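## Task

Lower a lid completely onto each of the two plates whose IDs are B38 and B83. When finished, every plate must sit back in its original nest, lying flat between the locators, with its A1 well at the nest corner labelled A1. Anything that stays in place only because the robot is holding it does not count. Release everything and move the gripper away at the end.

## Robot and tools

ROBOT. There is one six-joint arm with a two-finger parallel gripper. Joints from base outward: waist, shoulder, elbow, forearm roll, wrist pitch, wrist roll. The fingers point along the gripper's own +z axis and close along its y axis. The reported hand position is the point between the pads when they are shut. Closed fingertips reach about 33 mm past it, and fully open ones about 9 mm. While closing, the tips travel roughly 24 mm farther from the arm, so keep that much space above a surface before you grip.

FRAME. The scene frame has its origin on the table top beneath the arm's base. +z is up, and +y is to the left when looking along +x. The base may sit at a slight tilt. The printed hand position can be somewhat off, and the error grows at long reach.

PLATES. Well A1 is at the plate's cut-off corner. To find out a plate's ID, set it flat in nest RD with A1 at the corner marked A1. The fixed scanner next to RD reads it once nothing blocks its view. The scanner never reports a wrong ID. Occasionally something briefly pulls on a held part or shoves a loose one.

execute_actions takes {"actions": [...]}. The actions run one after another, and the call returns the robot state plus images. An empty list only returns the state. Each action is an object with any of "rows", "steps" and "until".
- rows: 1 to 15 rows. Each row is applied for one control step of 1/30 s. A row is 9 numbers, each from -1 to 1, in this order: dx, dy, dz, rx, ry, rz, position, force_limit, speed.
- dx, dy, dz, rx, ry, rz are an offset, not a pose. They are expressed in the gripper's own axes and measured from the gripper's measured pose at the start of that action. For the first action in a call, that start is the last pose reported in this scene. Every row in an action uses that same start, so rows do not add up. A value of 1.0 means 0.6 m for translation or 180 degrees for rotation. rx, ry and rz form a single rotation vector.
- position is the absolute finger opening. +1 is fully open (140 mm), and the pads touch at about -0.8. At -1 the fingers close until something stops them.
- force_limit sets the grip strength for parts up to 40 mm wide: -1 is about 14 N, 0 about 60 N and +1 about 107 N.
- speed sets how fast the gap changes: -1 is about 30 mm/s, 0 about 140 mm/s and +1 about 250 mm/s.
- steps: an integer from 1 to 450, at least the number of rows. The default is 15. After the last row, or in an action with no rows, the arm keeps heading for the last row's target and the gripper keeps that row's command. Give long moves enough steps. If a move is cut short, send the remainder in the next action rather than relying on drift.
- until: stops the action at the first step where every condition holds. It only reads devices and does not halt the arm. The only device is scanner, with fields code and reads. Write a string directly, e.g. {"scanner": {"code": "b83"}}. Any number needs a comparison pair such as [">=", 1]. Allowed comparisons are =, !=, <, <=, > and >=.
- Any value out of range or any unknown name causes the whole call to be refused before anything moves.

MOTION LIMITS. On every step, the commanded pose is clipped to 70 mm and 16 degrees from the measured pose. Inverse kinematics then favours position over orientation. The elbow cannot quite straighten fully. Nothing plans a smooth path for you. To start gently, ramp the offsets up row by row: adding 0.01 per row gives 6 mm per step, or 0.18 m/s. Abrupt starts can shake a held part loose. Between calls the robot holds your last command.

GRIPPING. Close with position -1, then check that object_status reads 2. Its values are: 0 moving; 1 blocked while opening; 2 blocked while closing (holding); 3 at the target or pads touching (a thin part may still be held). Stopped fingers stay put until position changes by 0.01 or more, or until the object yields. To squeeze harder, raise force_limit and switch position between -1 and -0.98. position_measured is in nonlinear counts: 3 is fully open and 230 is pads touching.

RESULTS. The state line shows end_effector_position (m), end_effector_quat_wxyz and velocities (m/s, rad/s) in the scene frame. "Hand target" is the pose the controller is currently driving toward. "pose unreachable" means the clearance check altered or blocked the command. The mount under the base counts as part of the arm for that check, and the arm then rests until new rows arrive. Flange force is a noisy estimate of the outside force on the gripper and includes any held weight. "no reading" means no estimate is available. The scanner shows code (a lower-case ID such as b83, or no_read) and reads (how many times it has changed from no_read to an ID). MOTOR HOT warns of overheating, and an OVER-TEMPERATURE FAULT applies the brakes until the motors cool.

WHAT TO AVOID. Do not drop anything, slam or push hard, or knock items off the table; losing an item off the table ends the scene. If joint torque reaches its limit, the arm stops for 10 s and skips the rest of the call. The limits in N m are waist 323, shoulder 323, elbow 152, and forearm roll, wrist pitch and wrist roll 42.7 each, with held weight included. The same kind of stop happens if any outside force reaches 144 N.

zoom_image takes {"camera", "region": [x0, y0, x1, y1]} in pixels of that camera's latest image, with the origin at the top left. The region may be at most 504 by 504. The cameras are cam_head_left, cam_head_right, cam_high and cam_low (each 896x504) and cam_wrist (504x504, fisheye). Approximate calibrations are provided. Fixed cameras may be off by a few degrees and millimetres.

finished_scene takes {"scene": n}, the number of the current scene. It ends that scene irreversibly and reports whether the goal was met. Call it only after the lids are on, the plates are settled and the gripper has released and moved clear. Replying without a tool call ends everything.

Each tool is called after ">>>" in YAML: its name, and indented under it one key for each argument.

## Session

>>> execute_actions:
  actions: []

Scene clock: 0.00 s.
end_effector_position=(+0.4814, +0.0009, +0.1965) position_measured=3 object_status=3 end_effector_quat_wxyz=(+0.025, +0.970, +0.240, -0.027) end_effector_velocity=(+0.000, -0.000, +0.000) end_effector_angular_velocity=(-0.001, -0.000, +0.001)
Joint positions: [-0.059  0.031  2.102 -0.077  1.044  1.103]
Joint velocities: [-0.    -0.    -0.    -0.001 -0.    -0.   ]
Flange force (N, the push that the arm receives, along the gripper's own x y z axes): no reading
Hand target: +0.481, +0.001, +0.196; +0.025, +0.970, +0.240, -0.027
scanner: code=no_read reads=0
camera_calibration (this result's frames):
cam_wrist: T_world_to_cam=[[0.330559, -0.938671, 0.0981245, -0.189417], [-0.85127, -0.251647, 0.460449, 0.325992], [-0.407517, -0.235736, -0.882246, 0.570832], [0, 0, 0, 1]] pos_world=[0.572744, 0.0388005, 0.372098]

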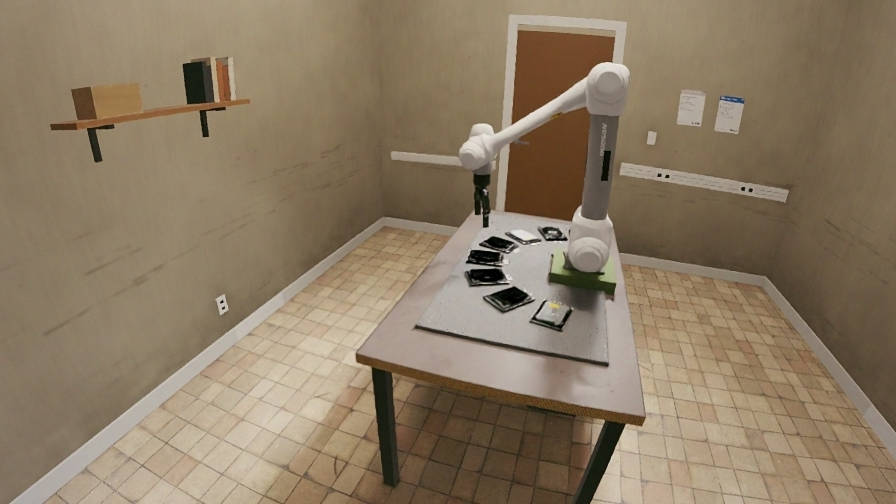

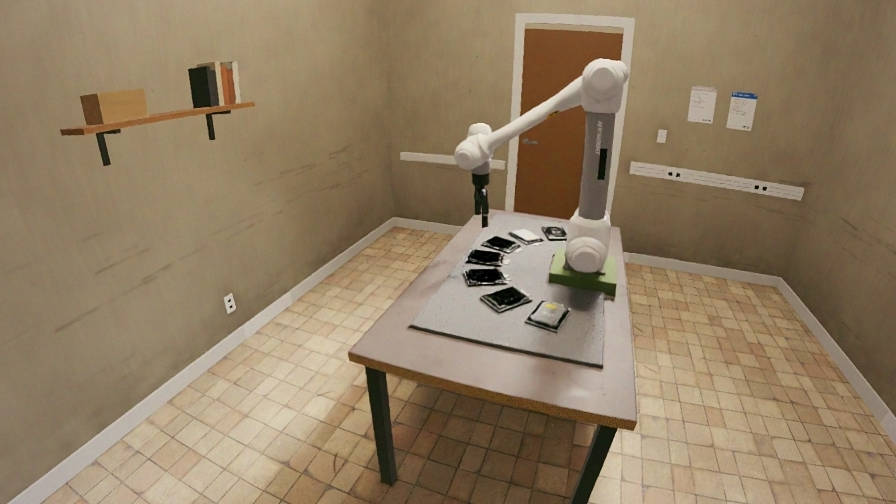

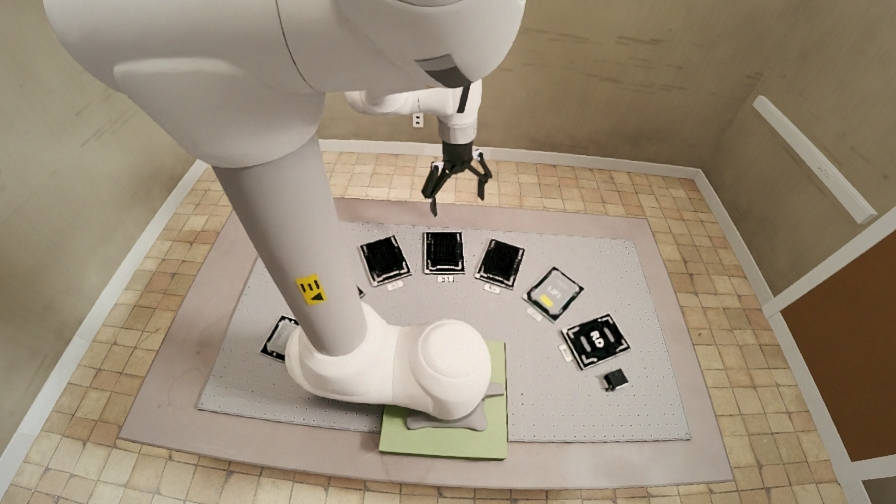

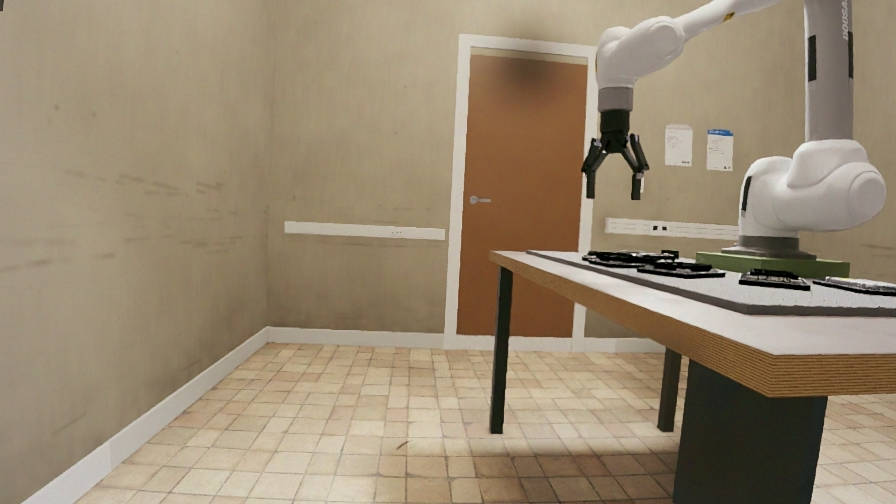

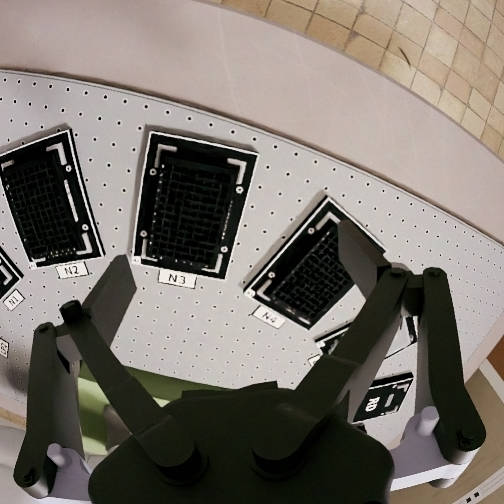

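>>> zoom_image:
  camera: "cam_wrist"
  region: [0, 110, 280, 310]

>>> zoom_image:
  camera: "cam_high"
  region: [340, 220, 650, 400]

>>> zoom_image:
  camera: "cam_head_left"
  region: [440, 215, 620, 340]

>>> zoom_image:
  camera: "cam_low"
  region: [570, 240, 896, 310]

Region (0, 110, 280, 310) of cam_wrist's 504x504 image, scaled by 1.800, with more detail than that image has; it fills the top 360 rows of this view, and the rest is white.

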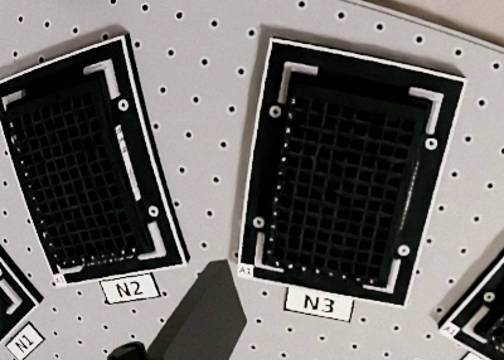

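Region (340, 220, 650, 400) of cam_high's 896x504 image, scaled by 1.626, with more detail than that image has; it fills the top 293 rows of this view, and the rest is white.

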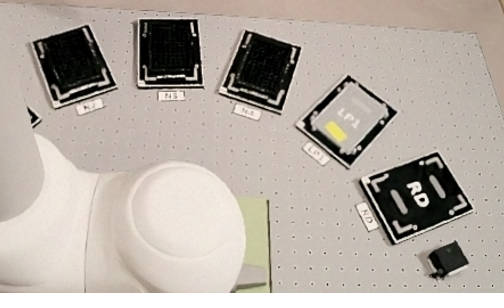

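Region (440, 215, 620, 340) of cam_head_left's 896x504 image, scaled by 2.800, with more detail than that image has; it fills the top 350 rows of this view, and the rest is white.

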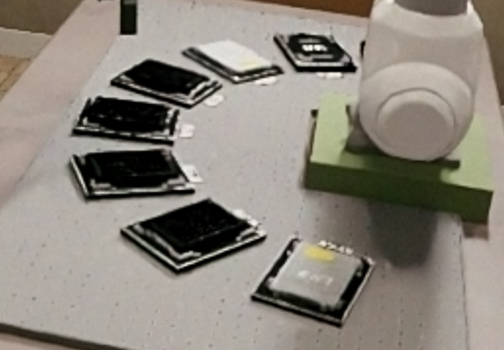

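Region (570, 240, 896, 310) of cam_low's 896x504 image, scaled by 1.546, with more detail than that image has; it fills the top 108 rows of this view, and the rest is white.

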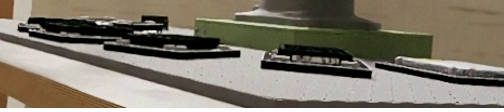

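>>> zoom_image:
  camera: "cam_wrist"
  region: [50, 170, 100, 240]

>>> zoom_image:
  camera: "cam_high"
  region: [355, 255, 475, 295]

>>> zoom_image:
  camera: "cam_low"
  region: [720, 255, 896, 305]

>>> zoom_image:
  camera: "cam_low"
  region: [575, 240, 735, 290]

Region (50, 170, 100, 240) of cam_wrist's 504x504 image, scaled by 7.200, with more detail than that image has; it fills the left 360 columns of this view, and the rest is white.

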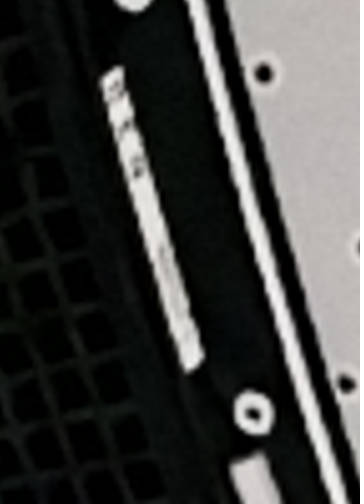

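Region (355, 255, 475, 295) of cam_high's 896x504 image, scaled by 4.200, with more detail than that image has.

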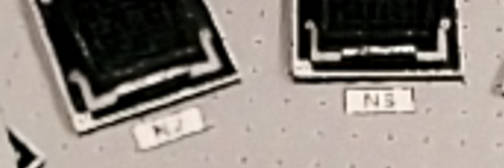

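Region (720, 255, 896, 305) of cam_low's 896x504 image, scaled by 2.864, with more detail than that image has; it fills the top 143 rows of this view, and the rest is white.

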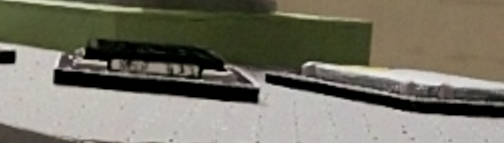

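Region (575, 240, 735, 290) of cam_low's 896x504 image, scaled by 3.150, with more detail than that image has; it fills the top 158 rows of this view, and the rest is white.

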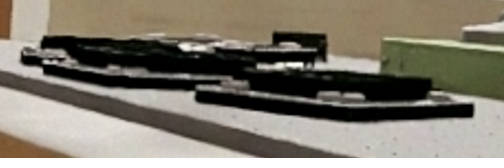

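>>> zoom_image:
  camera: "cam_low"
  region: [735, 262, 815, 295]

>>> zoom_image:
  camera: "cam_head_left"
  region: [475, 280, 545, 320]

>>> zoom_image:
  camera: "cam_high"
  region: [465, 230, 590, 330]

>>> zoom_image:
  camera: "cam_wrist"
  region: [0, 230, 60, 320]

Region (735, 262, 815, 295) of cam_low's 896x504 image, scaled by 6.300, with more detail than that image has; it fills the top 208 rows of this view, and the rest is white.

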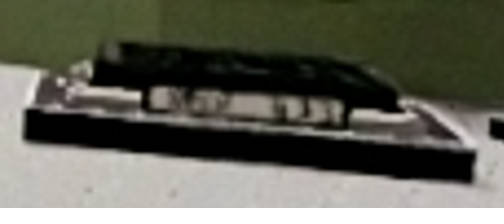

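Region (475, 280, 545, 320) of cam_head_left's 896x504 image, scaled by 7.200, with more detail than that image has; it fills the top 288 rows of this view, and the rest is white.

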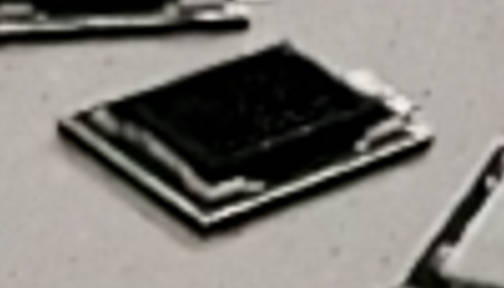

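Region (465, 230, 590, 330) of cam_high's 896x504 image, scaled by 4.032, with more detail than that image has; it fills the top 403 rows of this view, and the rest is white.

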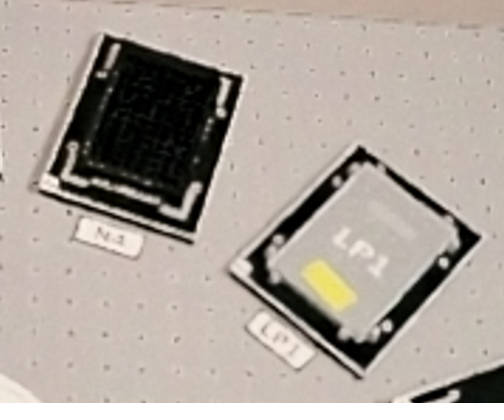

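Region (0, 230, 60, 320) of cam_wrist's 504x504 image, scaled by 5.600, with more detail than that image has.

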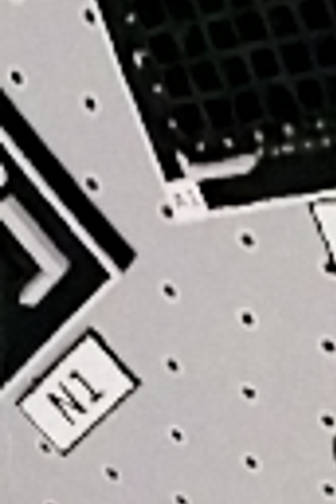

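>>> zoom_image:
  camera: "cam_head_right"
  region: [475, 282, 540, 318]

>>> zoom_image:
  camera: "cam_head_left"
  region: [455, 230, 530, 295]

>>> zoom_image:
  camera: "cam_wrist"
  region: [120, 120, 270, 290]

Region (475, 282, 540, 318) of cam_head_right's 896x504 image, scaled by 7.754, with more detail than that image has; it fills the top 279 rows of this view, and the rest is white.

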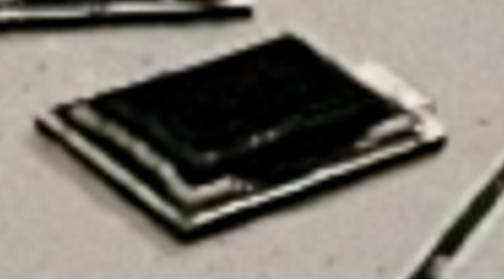

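Region (455, 230, 530, 295) of cam_head_left's 896x504 image, scaled by 6.720, with more detail than that image has; it fills the top 437 rows of this view, and the rest is white.

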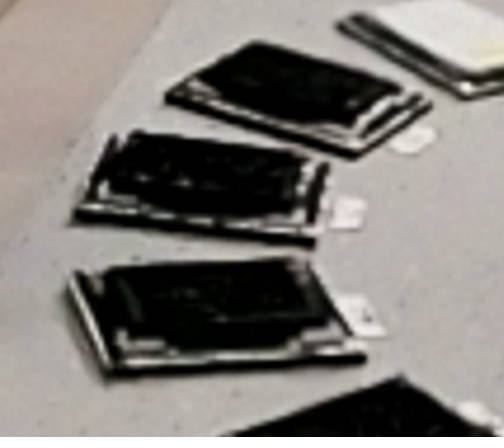

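Region (120, 120, 270, 290) of cam_wrist's 504x504 image, scaled by 2.965, with more detail than that image has; it fills the left 445 columns of this view, and the rest is white.

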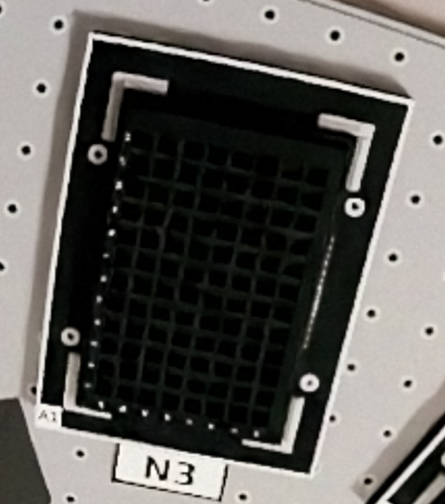

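>>> zoom_image:
  camera: "cam_low"
  region: [755, 272, 795, 286]

>>> zoom_image:
  camera: "cam_low"
  region: [774, 274, 794, 285]

>>> zoom_image:
  camera: "cam_wrist"
  region: [58, 175, 82, 205]

Region (755, 272, 795, 286) of cam_low's 896x504 image, scaled by 12.600, with more detail than that image has; it fills the top 176 rows of this view, and the rest is white.

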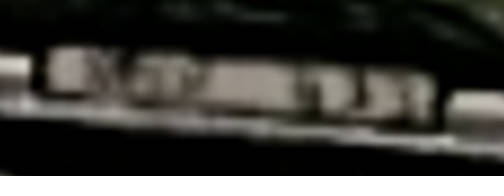

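Region (774, 274, 794, 285) of cam_low's 896x504 image, scaled by 25.200, with more detail than that image has; it fills the top 277 rows of this view, and the rest is white.

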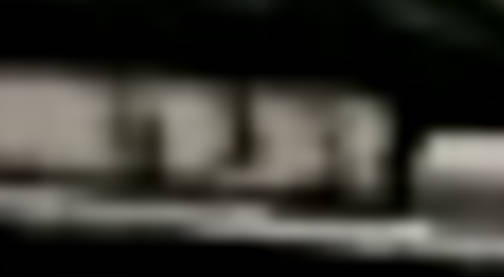

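Region (58, 175, 82, 205) of cam_wrist's 504x504 image, scaled by 16.800, with more detail than that image has; it fills the left 403 columns of this view, and the rest is white.

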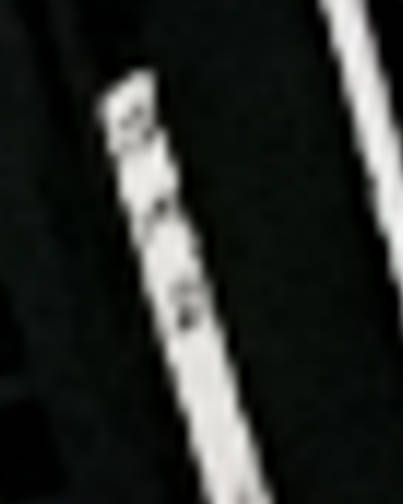

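>>> execute_actions:
  actions:
    - {"rows": [[-0.17848,0.13767,0.2274,0.01717,0.01576,0.20999,1,0,0.2]], "steps": 1}

Scene clock: 4.77 s.
end_effector_position=(+0.4814, +0.0007, +0.1964) position_measured=3 object_status=3 end_effector_quat_wxyz=(+0.025, +0.970, +0.240, -0.027) end_effector_velocity=(-0.006, -0.025, -0.015) end_effector_angular_velocity=(+0.000, -0.013, -0.108)
Joint positions: [-0.06   0.031  2.102 -0.077  1.044  1.103]
Joint velocities: [-0.055  0.     0.03   0.001 -0.04   0.055]
Flange force (N, the push that the arm receives, along the gripper's own x y z axes): [-1.6 4.9 5.7]
Hand target: +0.455, -0.040, +0.155; +0.011, +0.994, +0.109, -0.023
Off the commanded pose: 0.192 m, 38 deg; position and orientation clipped at the last step of the last action.
scanner: code=no_read reads=0
camera_calibration (this result's frames):
cam_wrist: T_world_to_cam=[[0.329919, -0.938893, 0.0981446, -0.189284], [-0.851464, -0.25107, 0.460406, 0.326047], [-0.407631, -0.235463, -0.882266, 0.570748], [0, 0, 0, 1]] pos_world=[0.57272, 0.0385335, 0.372016]

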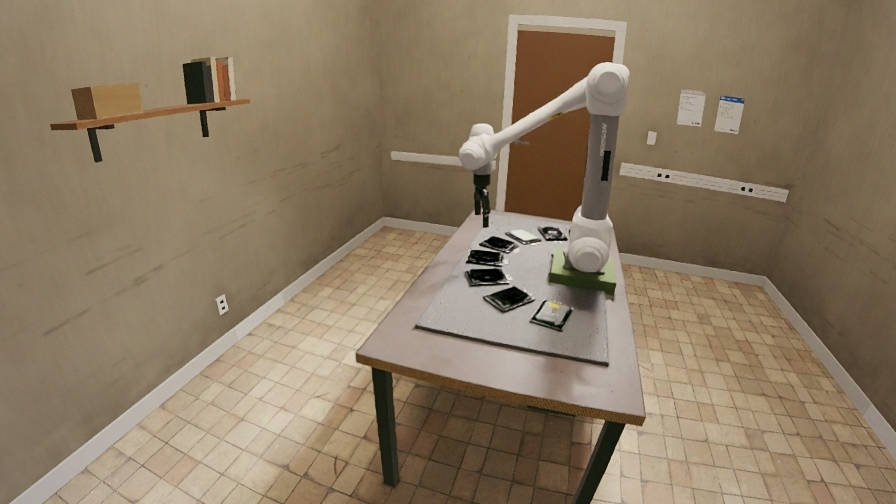

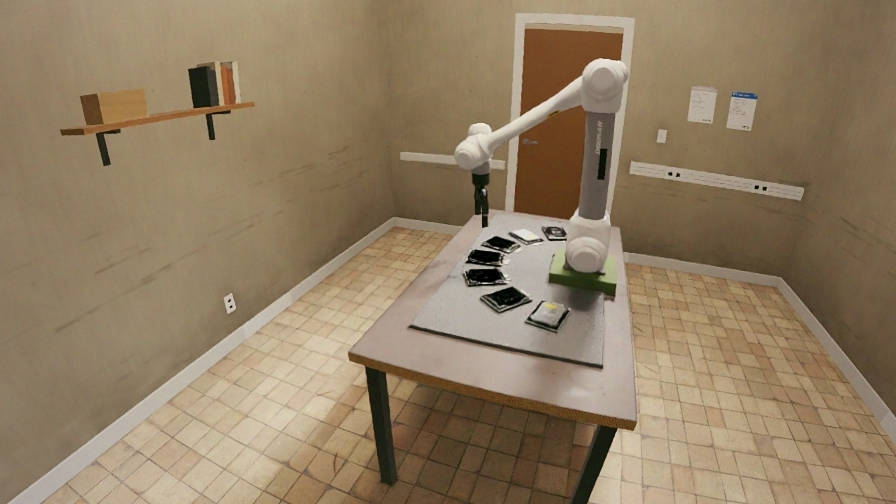

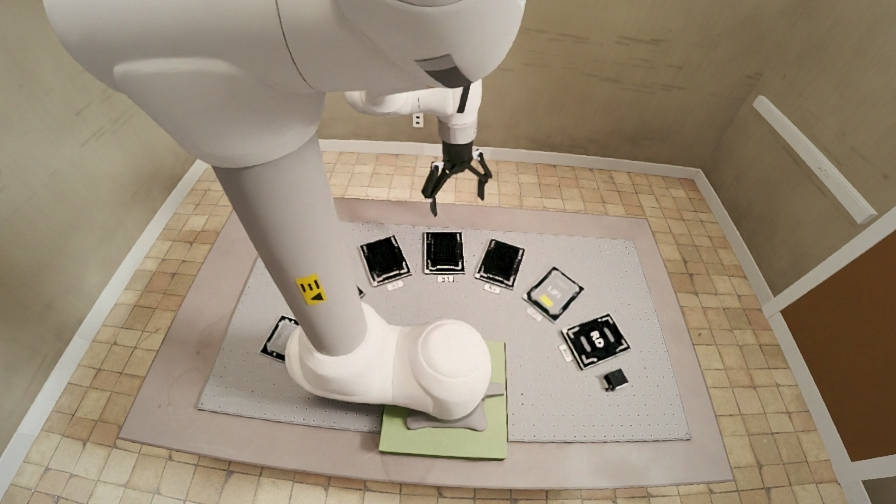

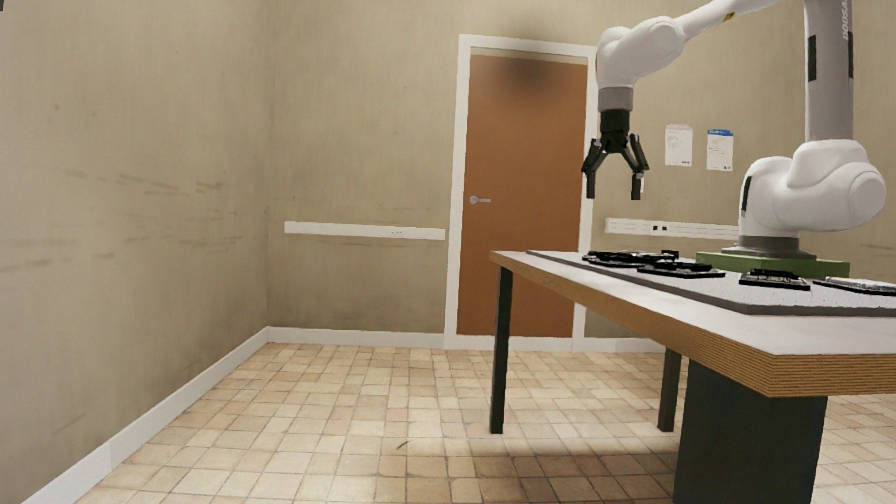

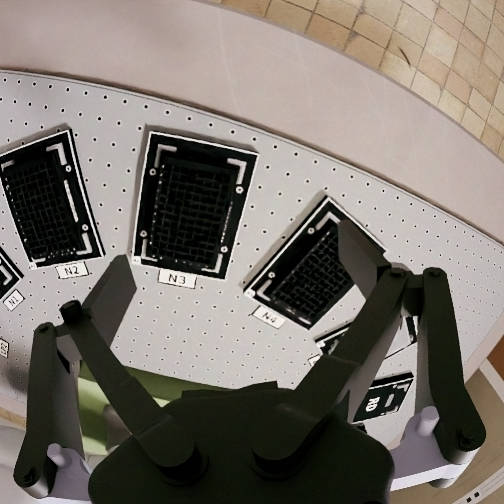

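>>> execute_actions:
  actions:
    - {"rows": [[-0.17848,0.13767,0.2274,0.01717,0.01576,0.20999,1,0,0.2]], "steps": 1}

Scene clock: 5.30 s.
end_effector_position=(+0.4554, -0.0403, +0.1548) position_measured=3 object_status=3 end_effector_quat_wxyz=(+0.011, +0.994, +0.108, -0.023) end_effector_velocity=(-0.006, -0.021, -0.018) end_effector_angular_velocity=(+0.010, -0.019, -0.135)
Joint positions: [-0.172  0.038  2.185 -0.046  0.955  1.246]
Joint velocities: [-0.06   0.005  0.033  0.018 -0.054  0.066]
Flange force (N, the push that the arm receives, along the gripper's own x y z axes): [0.6 4.4 5.6]
Hand target: +0.432, -0.082, +0.115; +0.001, +1.000, -0.025, -0.015
Off the commanded pose: 0.129 m, 23 deg; position and orientation clipped at the last step of the last action.
scanner: code=no_read reads=0
camera_calibration (this result's frames):
cam_wrist: T_world_to_cam=[[0.0684958, -0.994539, 0.0787476, -0.0953295], [-0.892504, -0.0258138, 0.4503, 0.342069], [-0.445808, -0.101126, -0.889398, 0.53766], [0, 0, 0, 1]] pos_world=[0.551521, -0.0316072, 0.331667]

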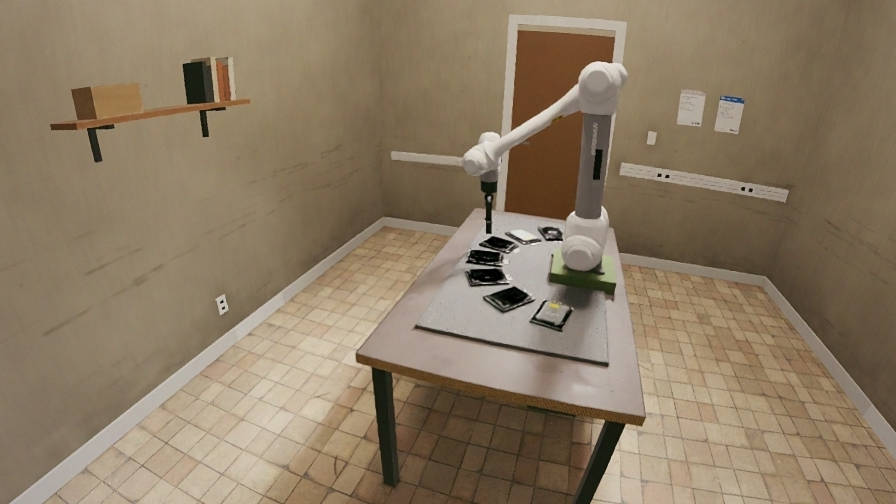

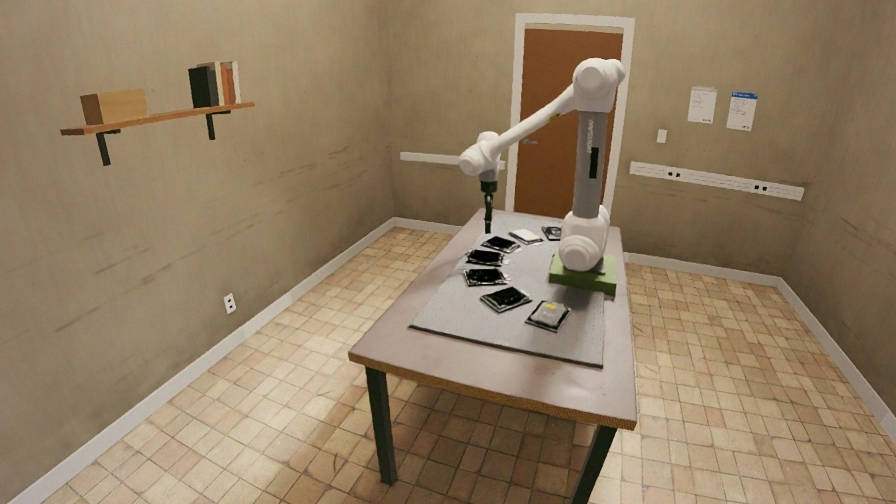

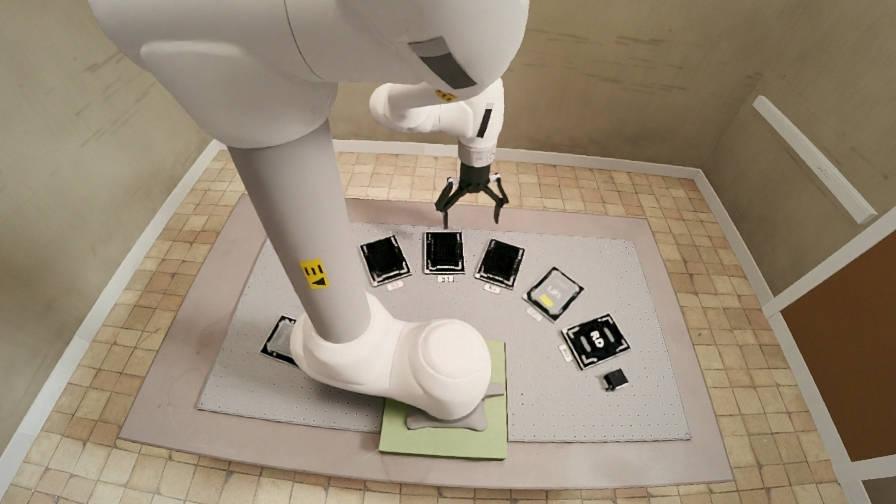

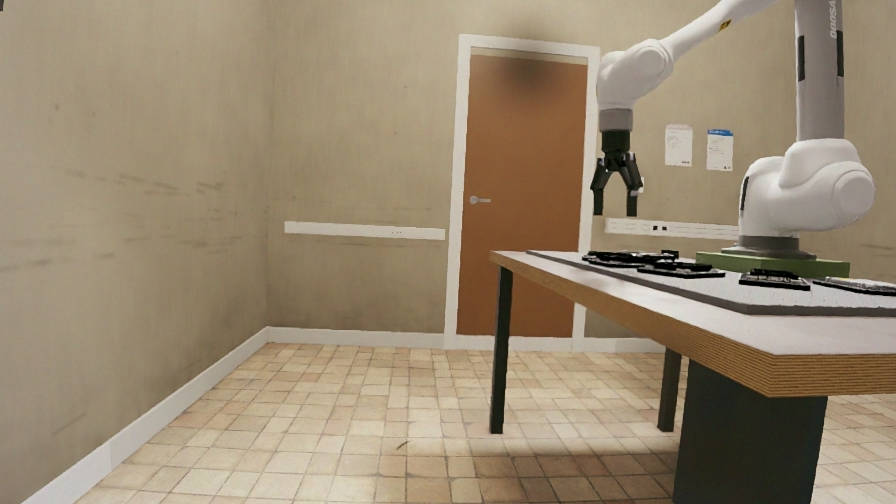

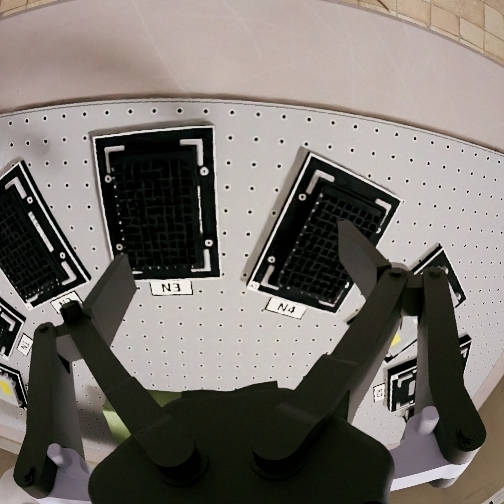

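>>> execute_actions:
  actions: []

Scene clock: 5.80 s.
end_effector_position=(+0.4320, -0.0822, +0.1146) position_measured=3 object_status=3 end_effector_quat_wxyz=(+0.001, +1.000, -0.025, -0.015) end_effector_velocity=(-0.000, -0.001, -0.000) end_effector_angular_velocity=(-0.000, -0.000, -0.001)
Joint positions: [-0.293  0.056  2.258 -0.018  0.851  1.376]
Joint velocities: [-0.002 -0.     0.001 -0.    -0.001 -0.001]
Flange force (N, the push that the arm receives, along the gripper's own x y z axes): [-3.3 1.5 3.3]
Hand target: +0.432, -0.082, +0.115; +0.001, +1.000, -0.025, -0.015
Off the commanded pose: 0.067 m, 7 deg; position and orientation clipped at the last step of the last action.
scanner: code=no_read reads=0
camera_calibration (this result's frames):
cam_wrist: T_world_to_cam=[[-0.19707, -0.978445, 0.0617153, -0.0141814], [-0.876371, 0.20403, 0.436286, 0.351804], [-0.439473, 0.0318934, -0.897689, 0.496409], [0, 0, 0, 1]] pos_world=[0.523675, -0.101486, 0.293009]

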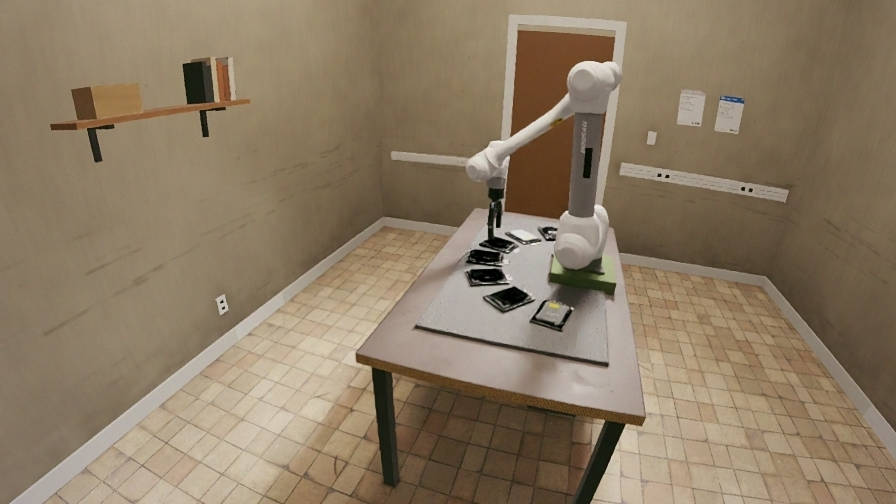

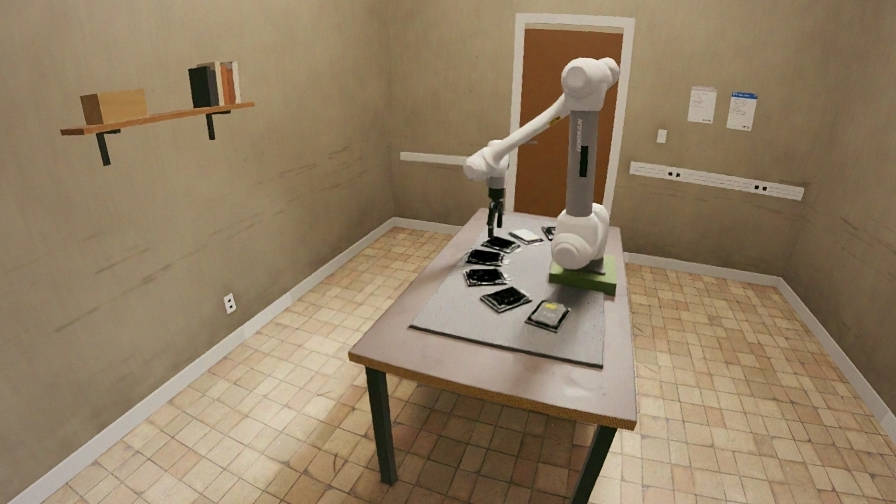

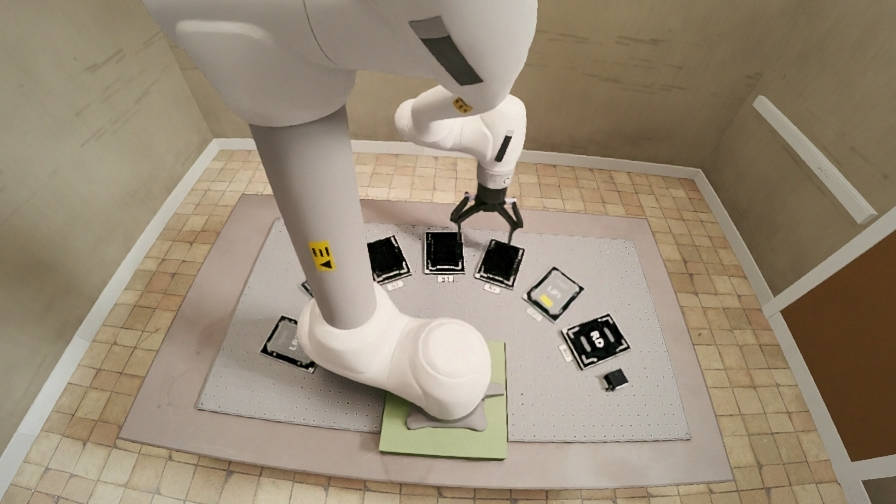

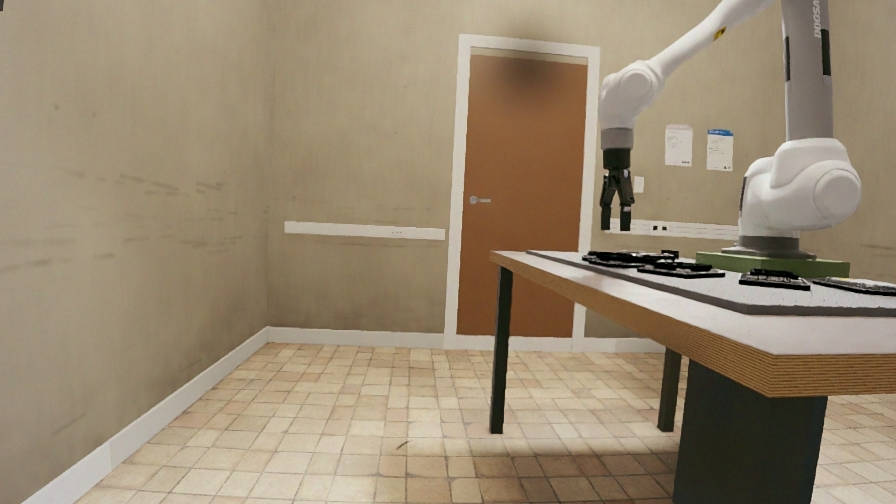

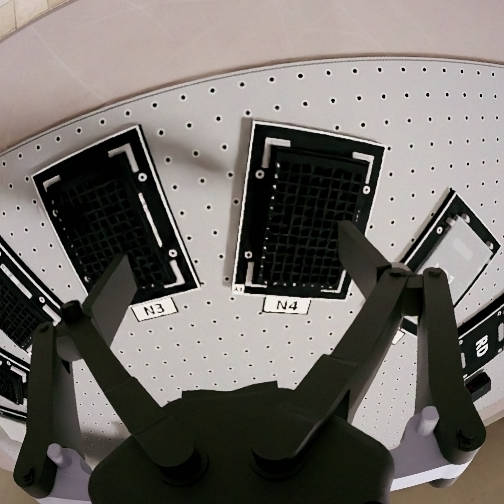

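>>> zoom_image:
  camera: "cam_wrist"
  region: [110, 160, 190, 260]

>>> zoom_image:
  camera: "cam_wrist"
  region: [0, 220, 100, 340]

Region (110, 160, 190, 260) of cam_wrist's 504x504 image, scaled by 5.040, with more detail than that image has; it fills the left 403 columns of this view, and the rest is white.

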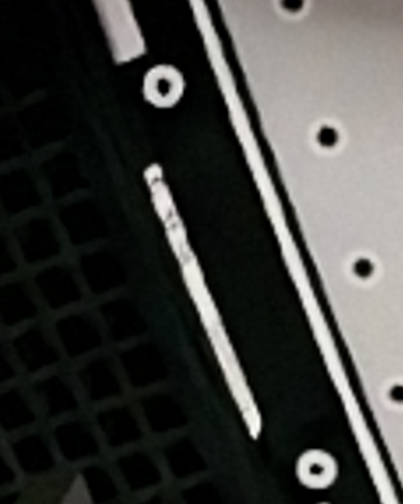

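Region (0, 220, 100, 340) of cam_wrist's 504x504 image, scaled by 4.200, with more detail than that image has.

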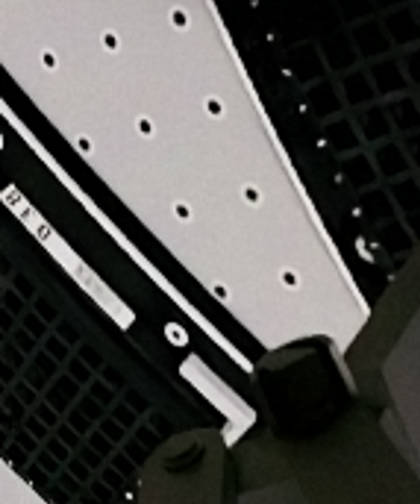

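>>> zoom_image:
  camera: "cam_wrist"
  region: [0, 258, 36, 302]

Region (0, 258, 36, 302) of cam_wrist's 504x504 image, scaled by 11.455, with more detail than that image has; it fills the left 412 columns of this view, and the rest is white.

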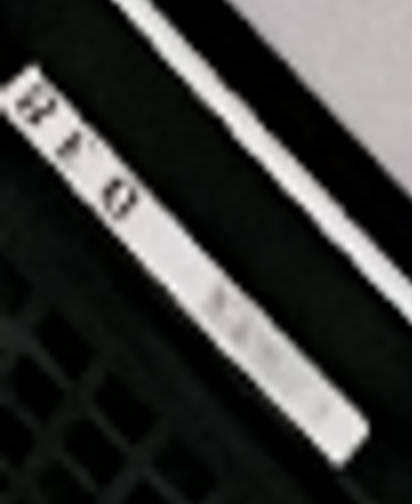

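>>> execute_actions:
  actions:
    - {"rows": [[-0.0139, 0.084, 0.0673, 0.0008, 0.0094, 0.0399, 1, 0, 0]], "steps": 1}

Scene clock: 9.17 s.
end_effector_position=(+0.4320, -0.0824, +0.1144) position_measured=3 object_status=3 end_effector_quat_wxyz=(+0.001, +1.000, -0.025, -0.015) end_effector_velocity=(-0.004, -0.024, -0.017) end_effector_angular_velocity=(-0.002, -0.021, -0.070)
Joint positions: [-0.293  0.056  2.258 -0.018  0.851  1.376]
Joint velocities: [-0.059  0.014  0.025  0.004 -0.059  0.008]
Flange force (N, the push that the arm receives, along the gripper's own x y z axes): [-4.2 2.9 3.0]
Hand target: +0.416, -0.126, +0.080; +0.003, +0.996, -0.087, -0.004
Off the commanded pose: 0.065 m, 7 deg.
scanner: code=no_read reads=0
camera_calibration (this result's frames):
cam_wrist: T_world_to_cam=[[-0.197818, -0.978295, 0.0616965, -0.0140953], [-0.876251, 0.204694, 0.436216, 0.351879], [-0.439377, 0.0322299, -0.897724, 0.49619], [0, 0, 0, 1]] pos_world=[0.523561, -0.101809, 0.292816]

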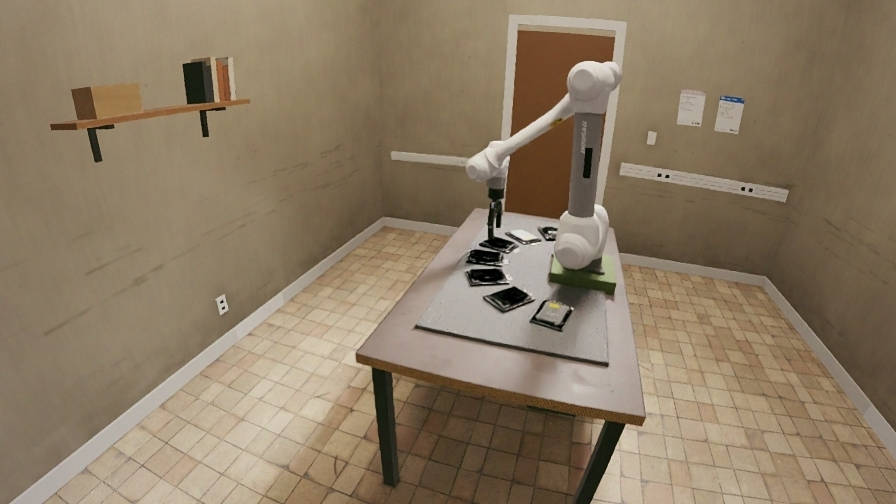

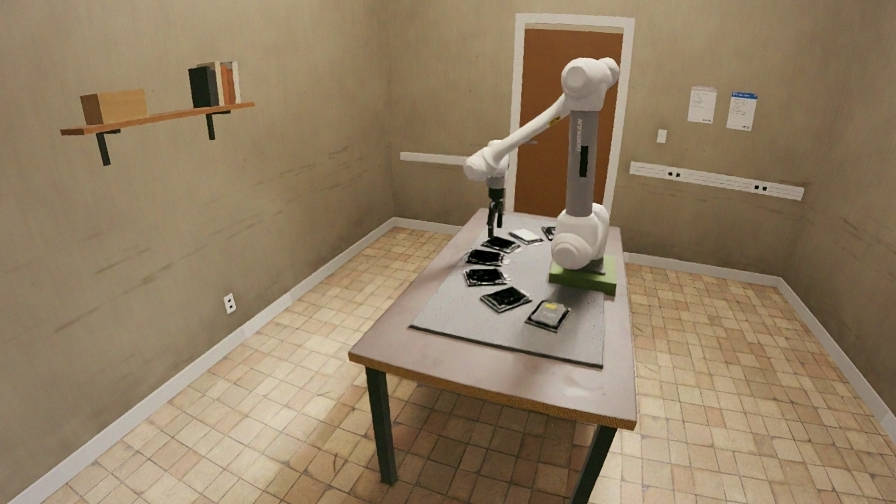

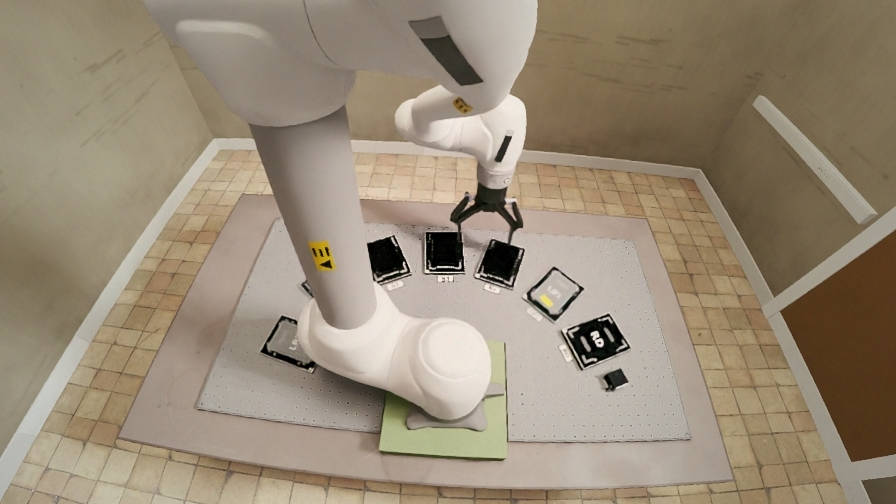

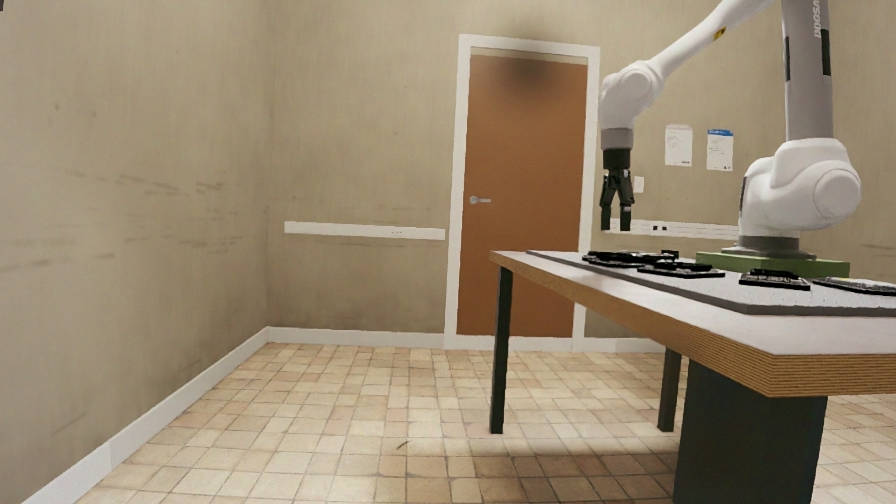

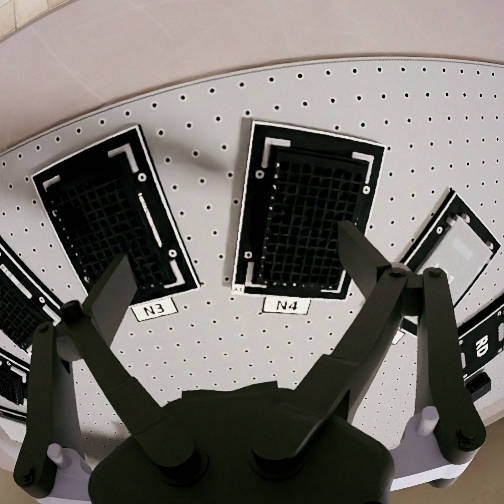

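>>> zoom_image:
  camera: "cam_wrist"
  region: [220, 110, 400, 310]

>>> zoom_image:
  camera: "cam_wrist"
  region: [380, 170, 504, 350]

Region (220, 110, 400, 310) of cam_wrist's 504x504 image, scaled by 2.520, with more detail than that image has; it fills the left 454 columns of this view, and the rest is white.

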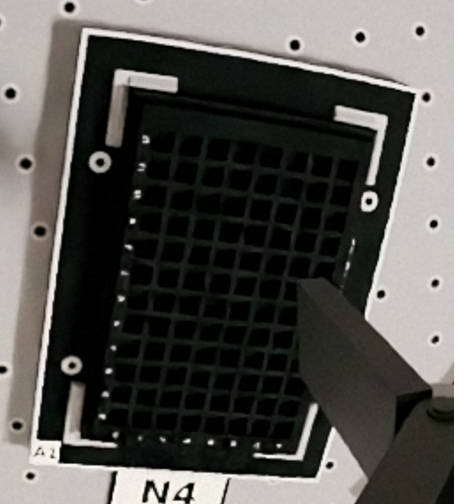

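Region (380, 170, 504, 350) of cam_wrist's 504x504 image, scaled by 2.800, with more detail than that image has; it fills the left 347 columns of this view, and the rest is white.

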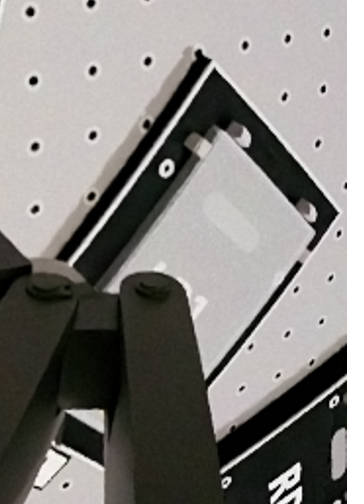

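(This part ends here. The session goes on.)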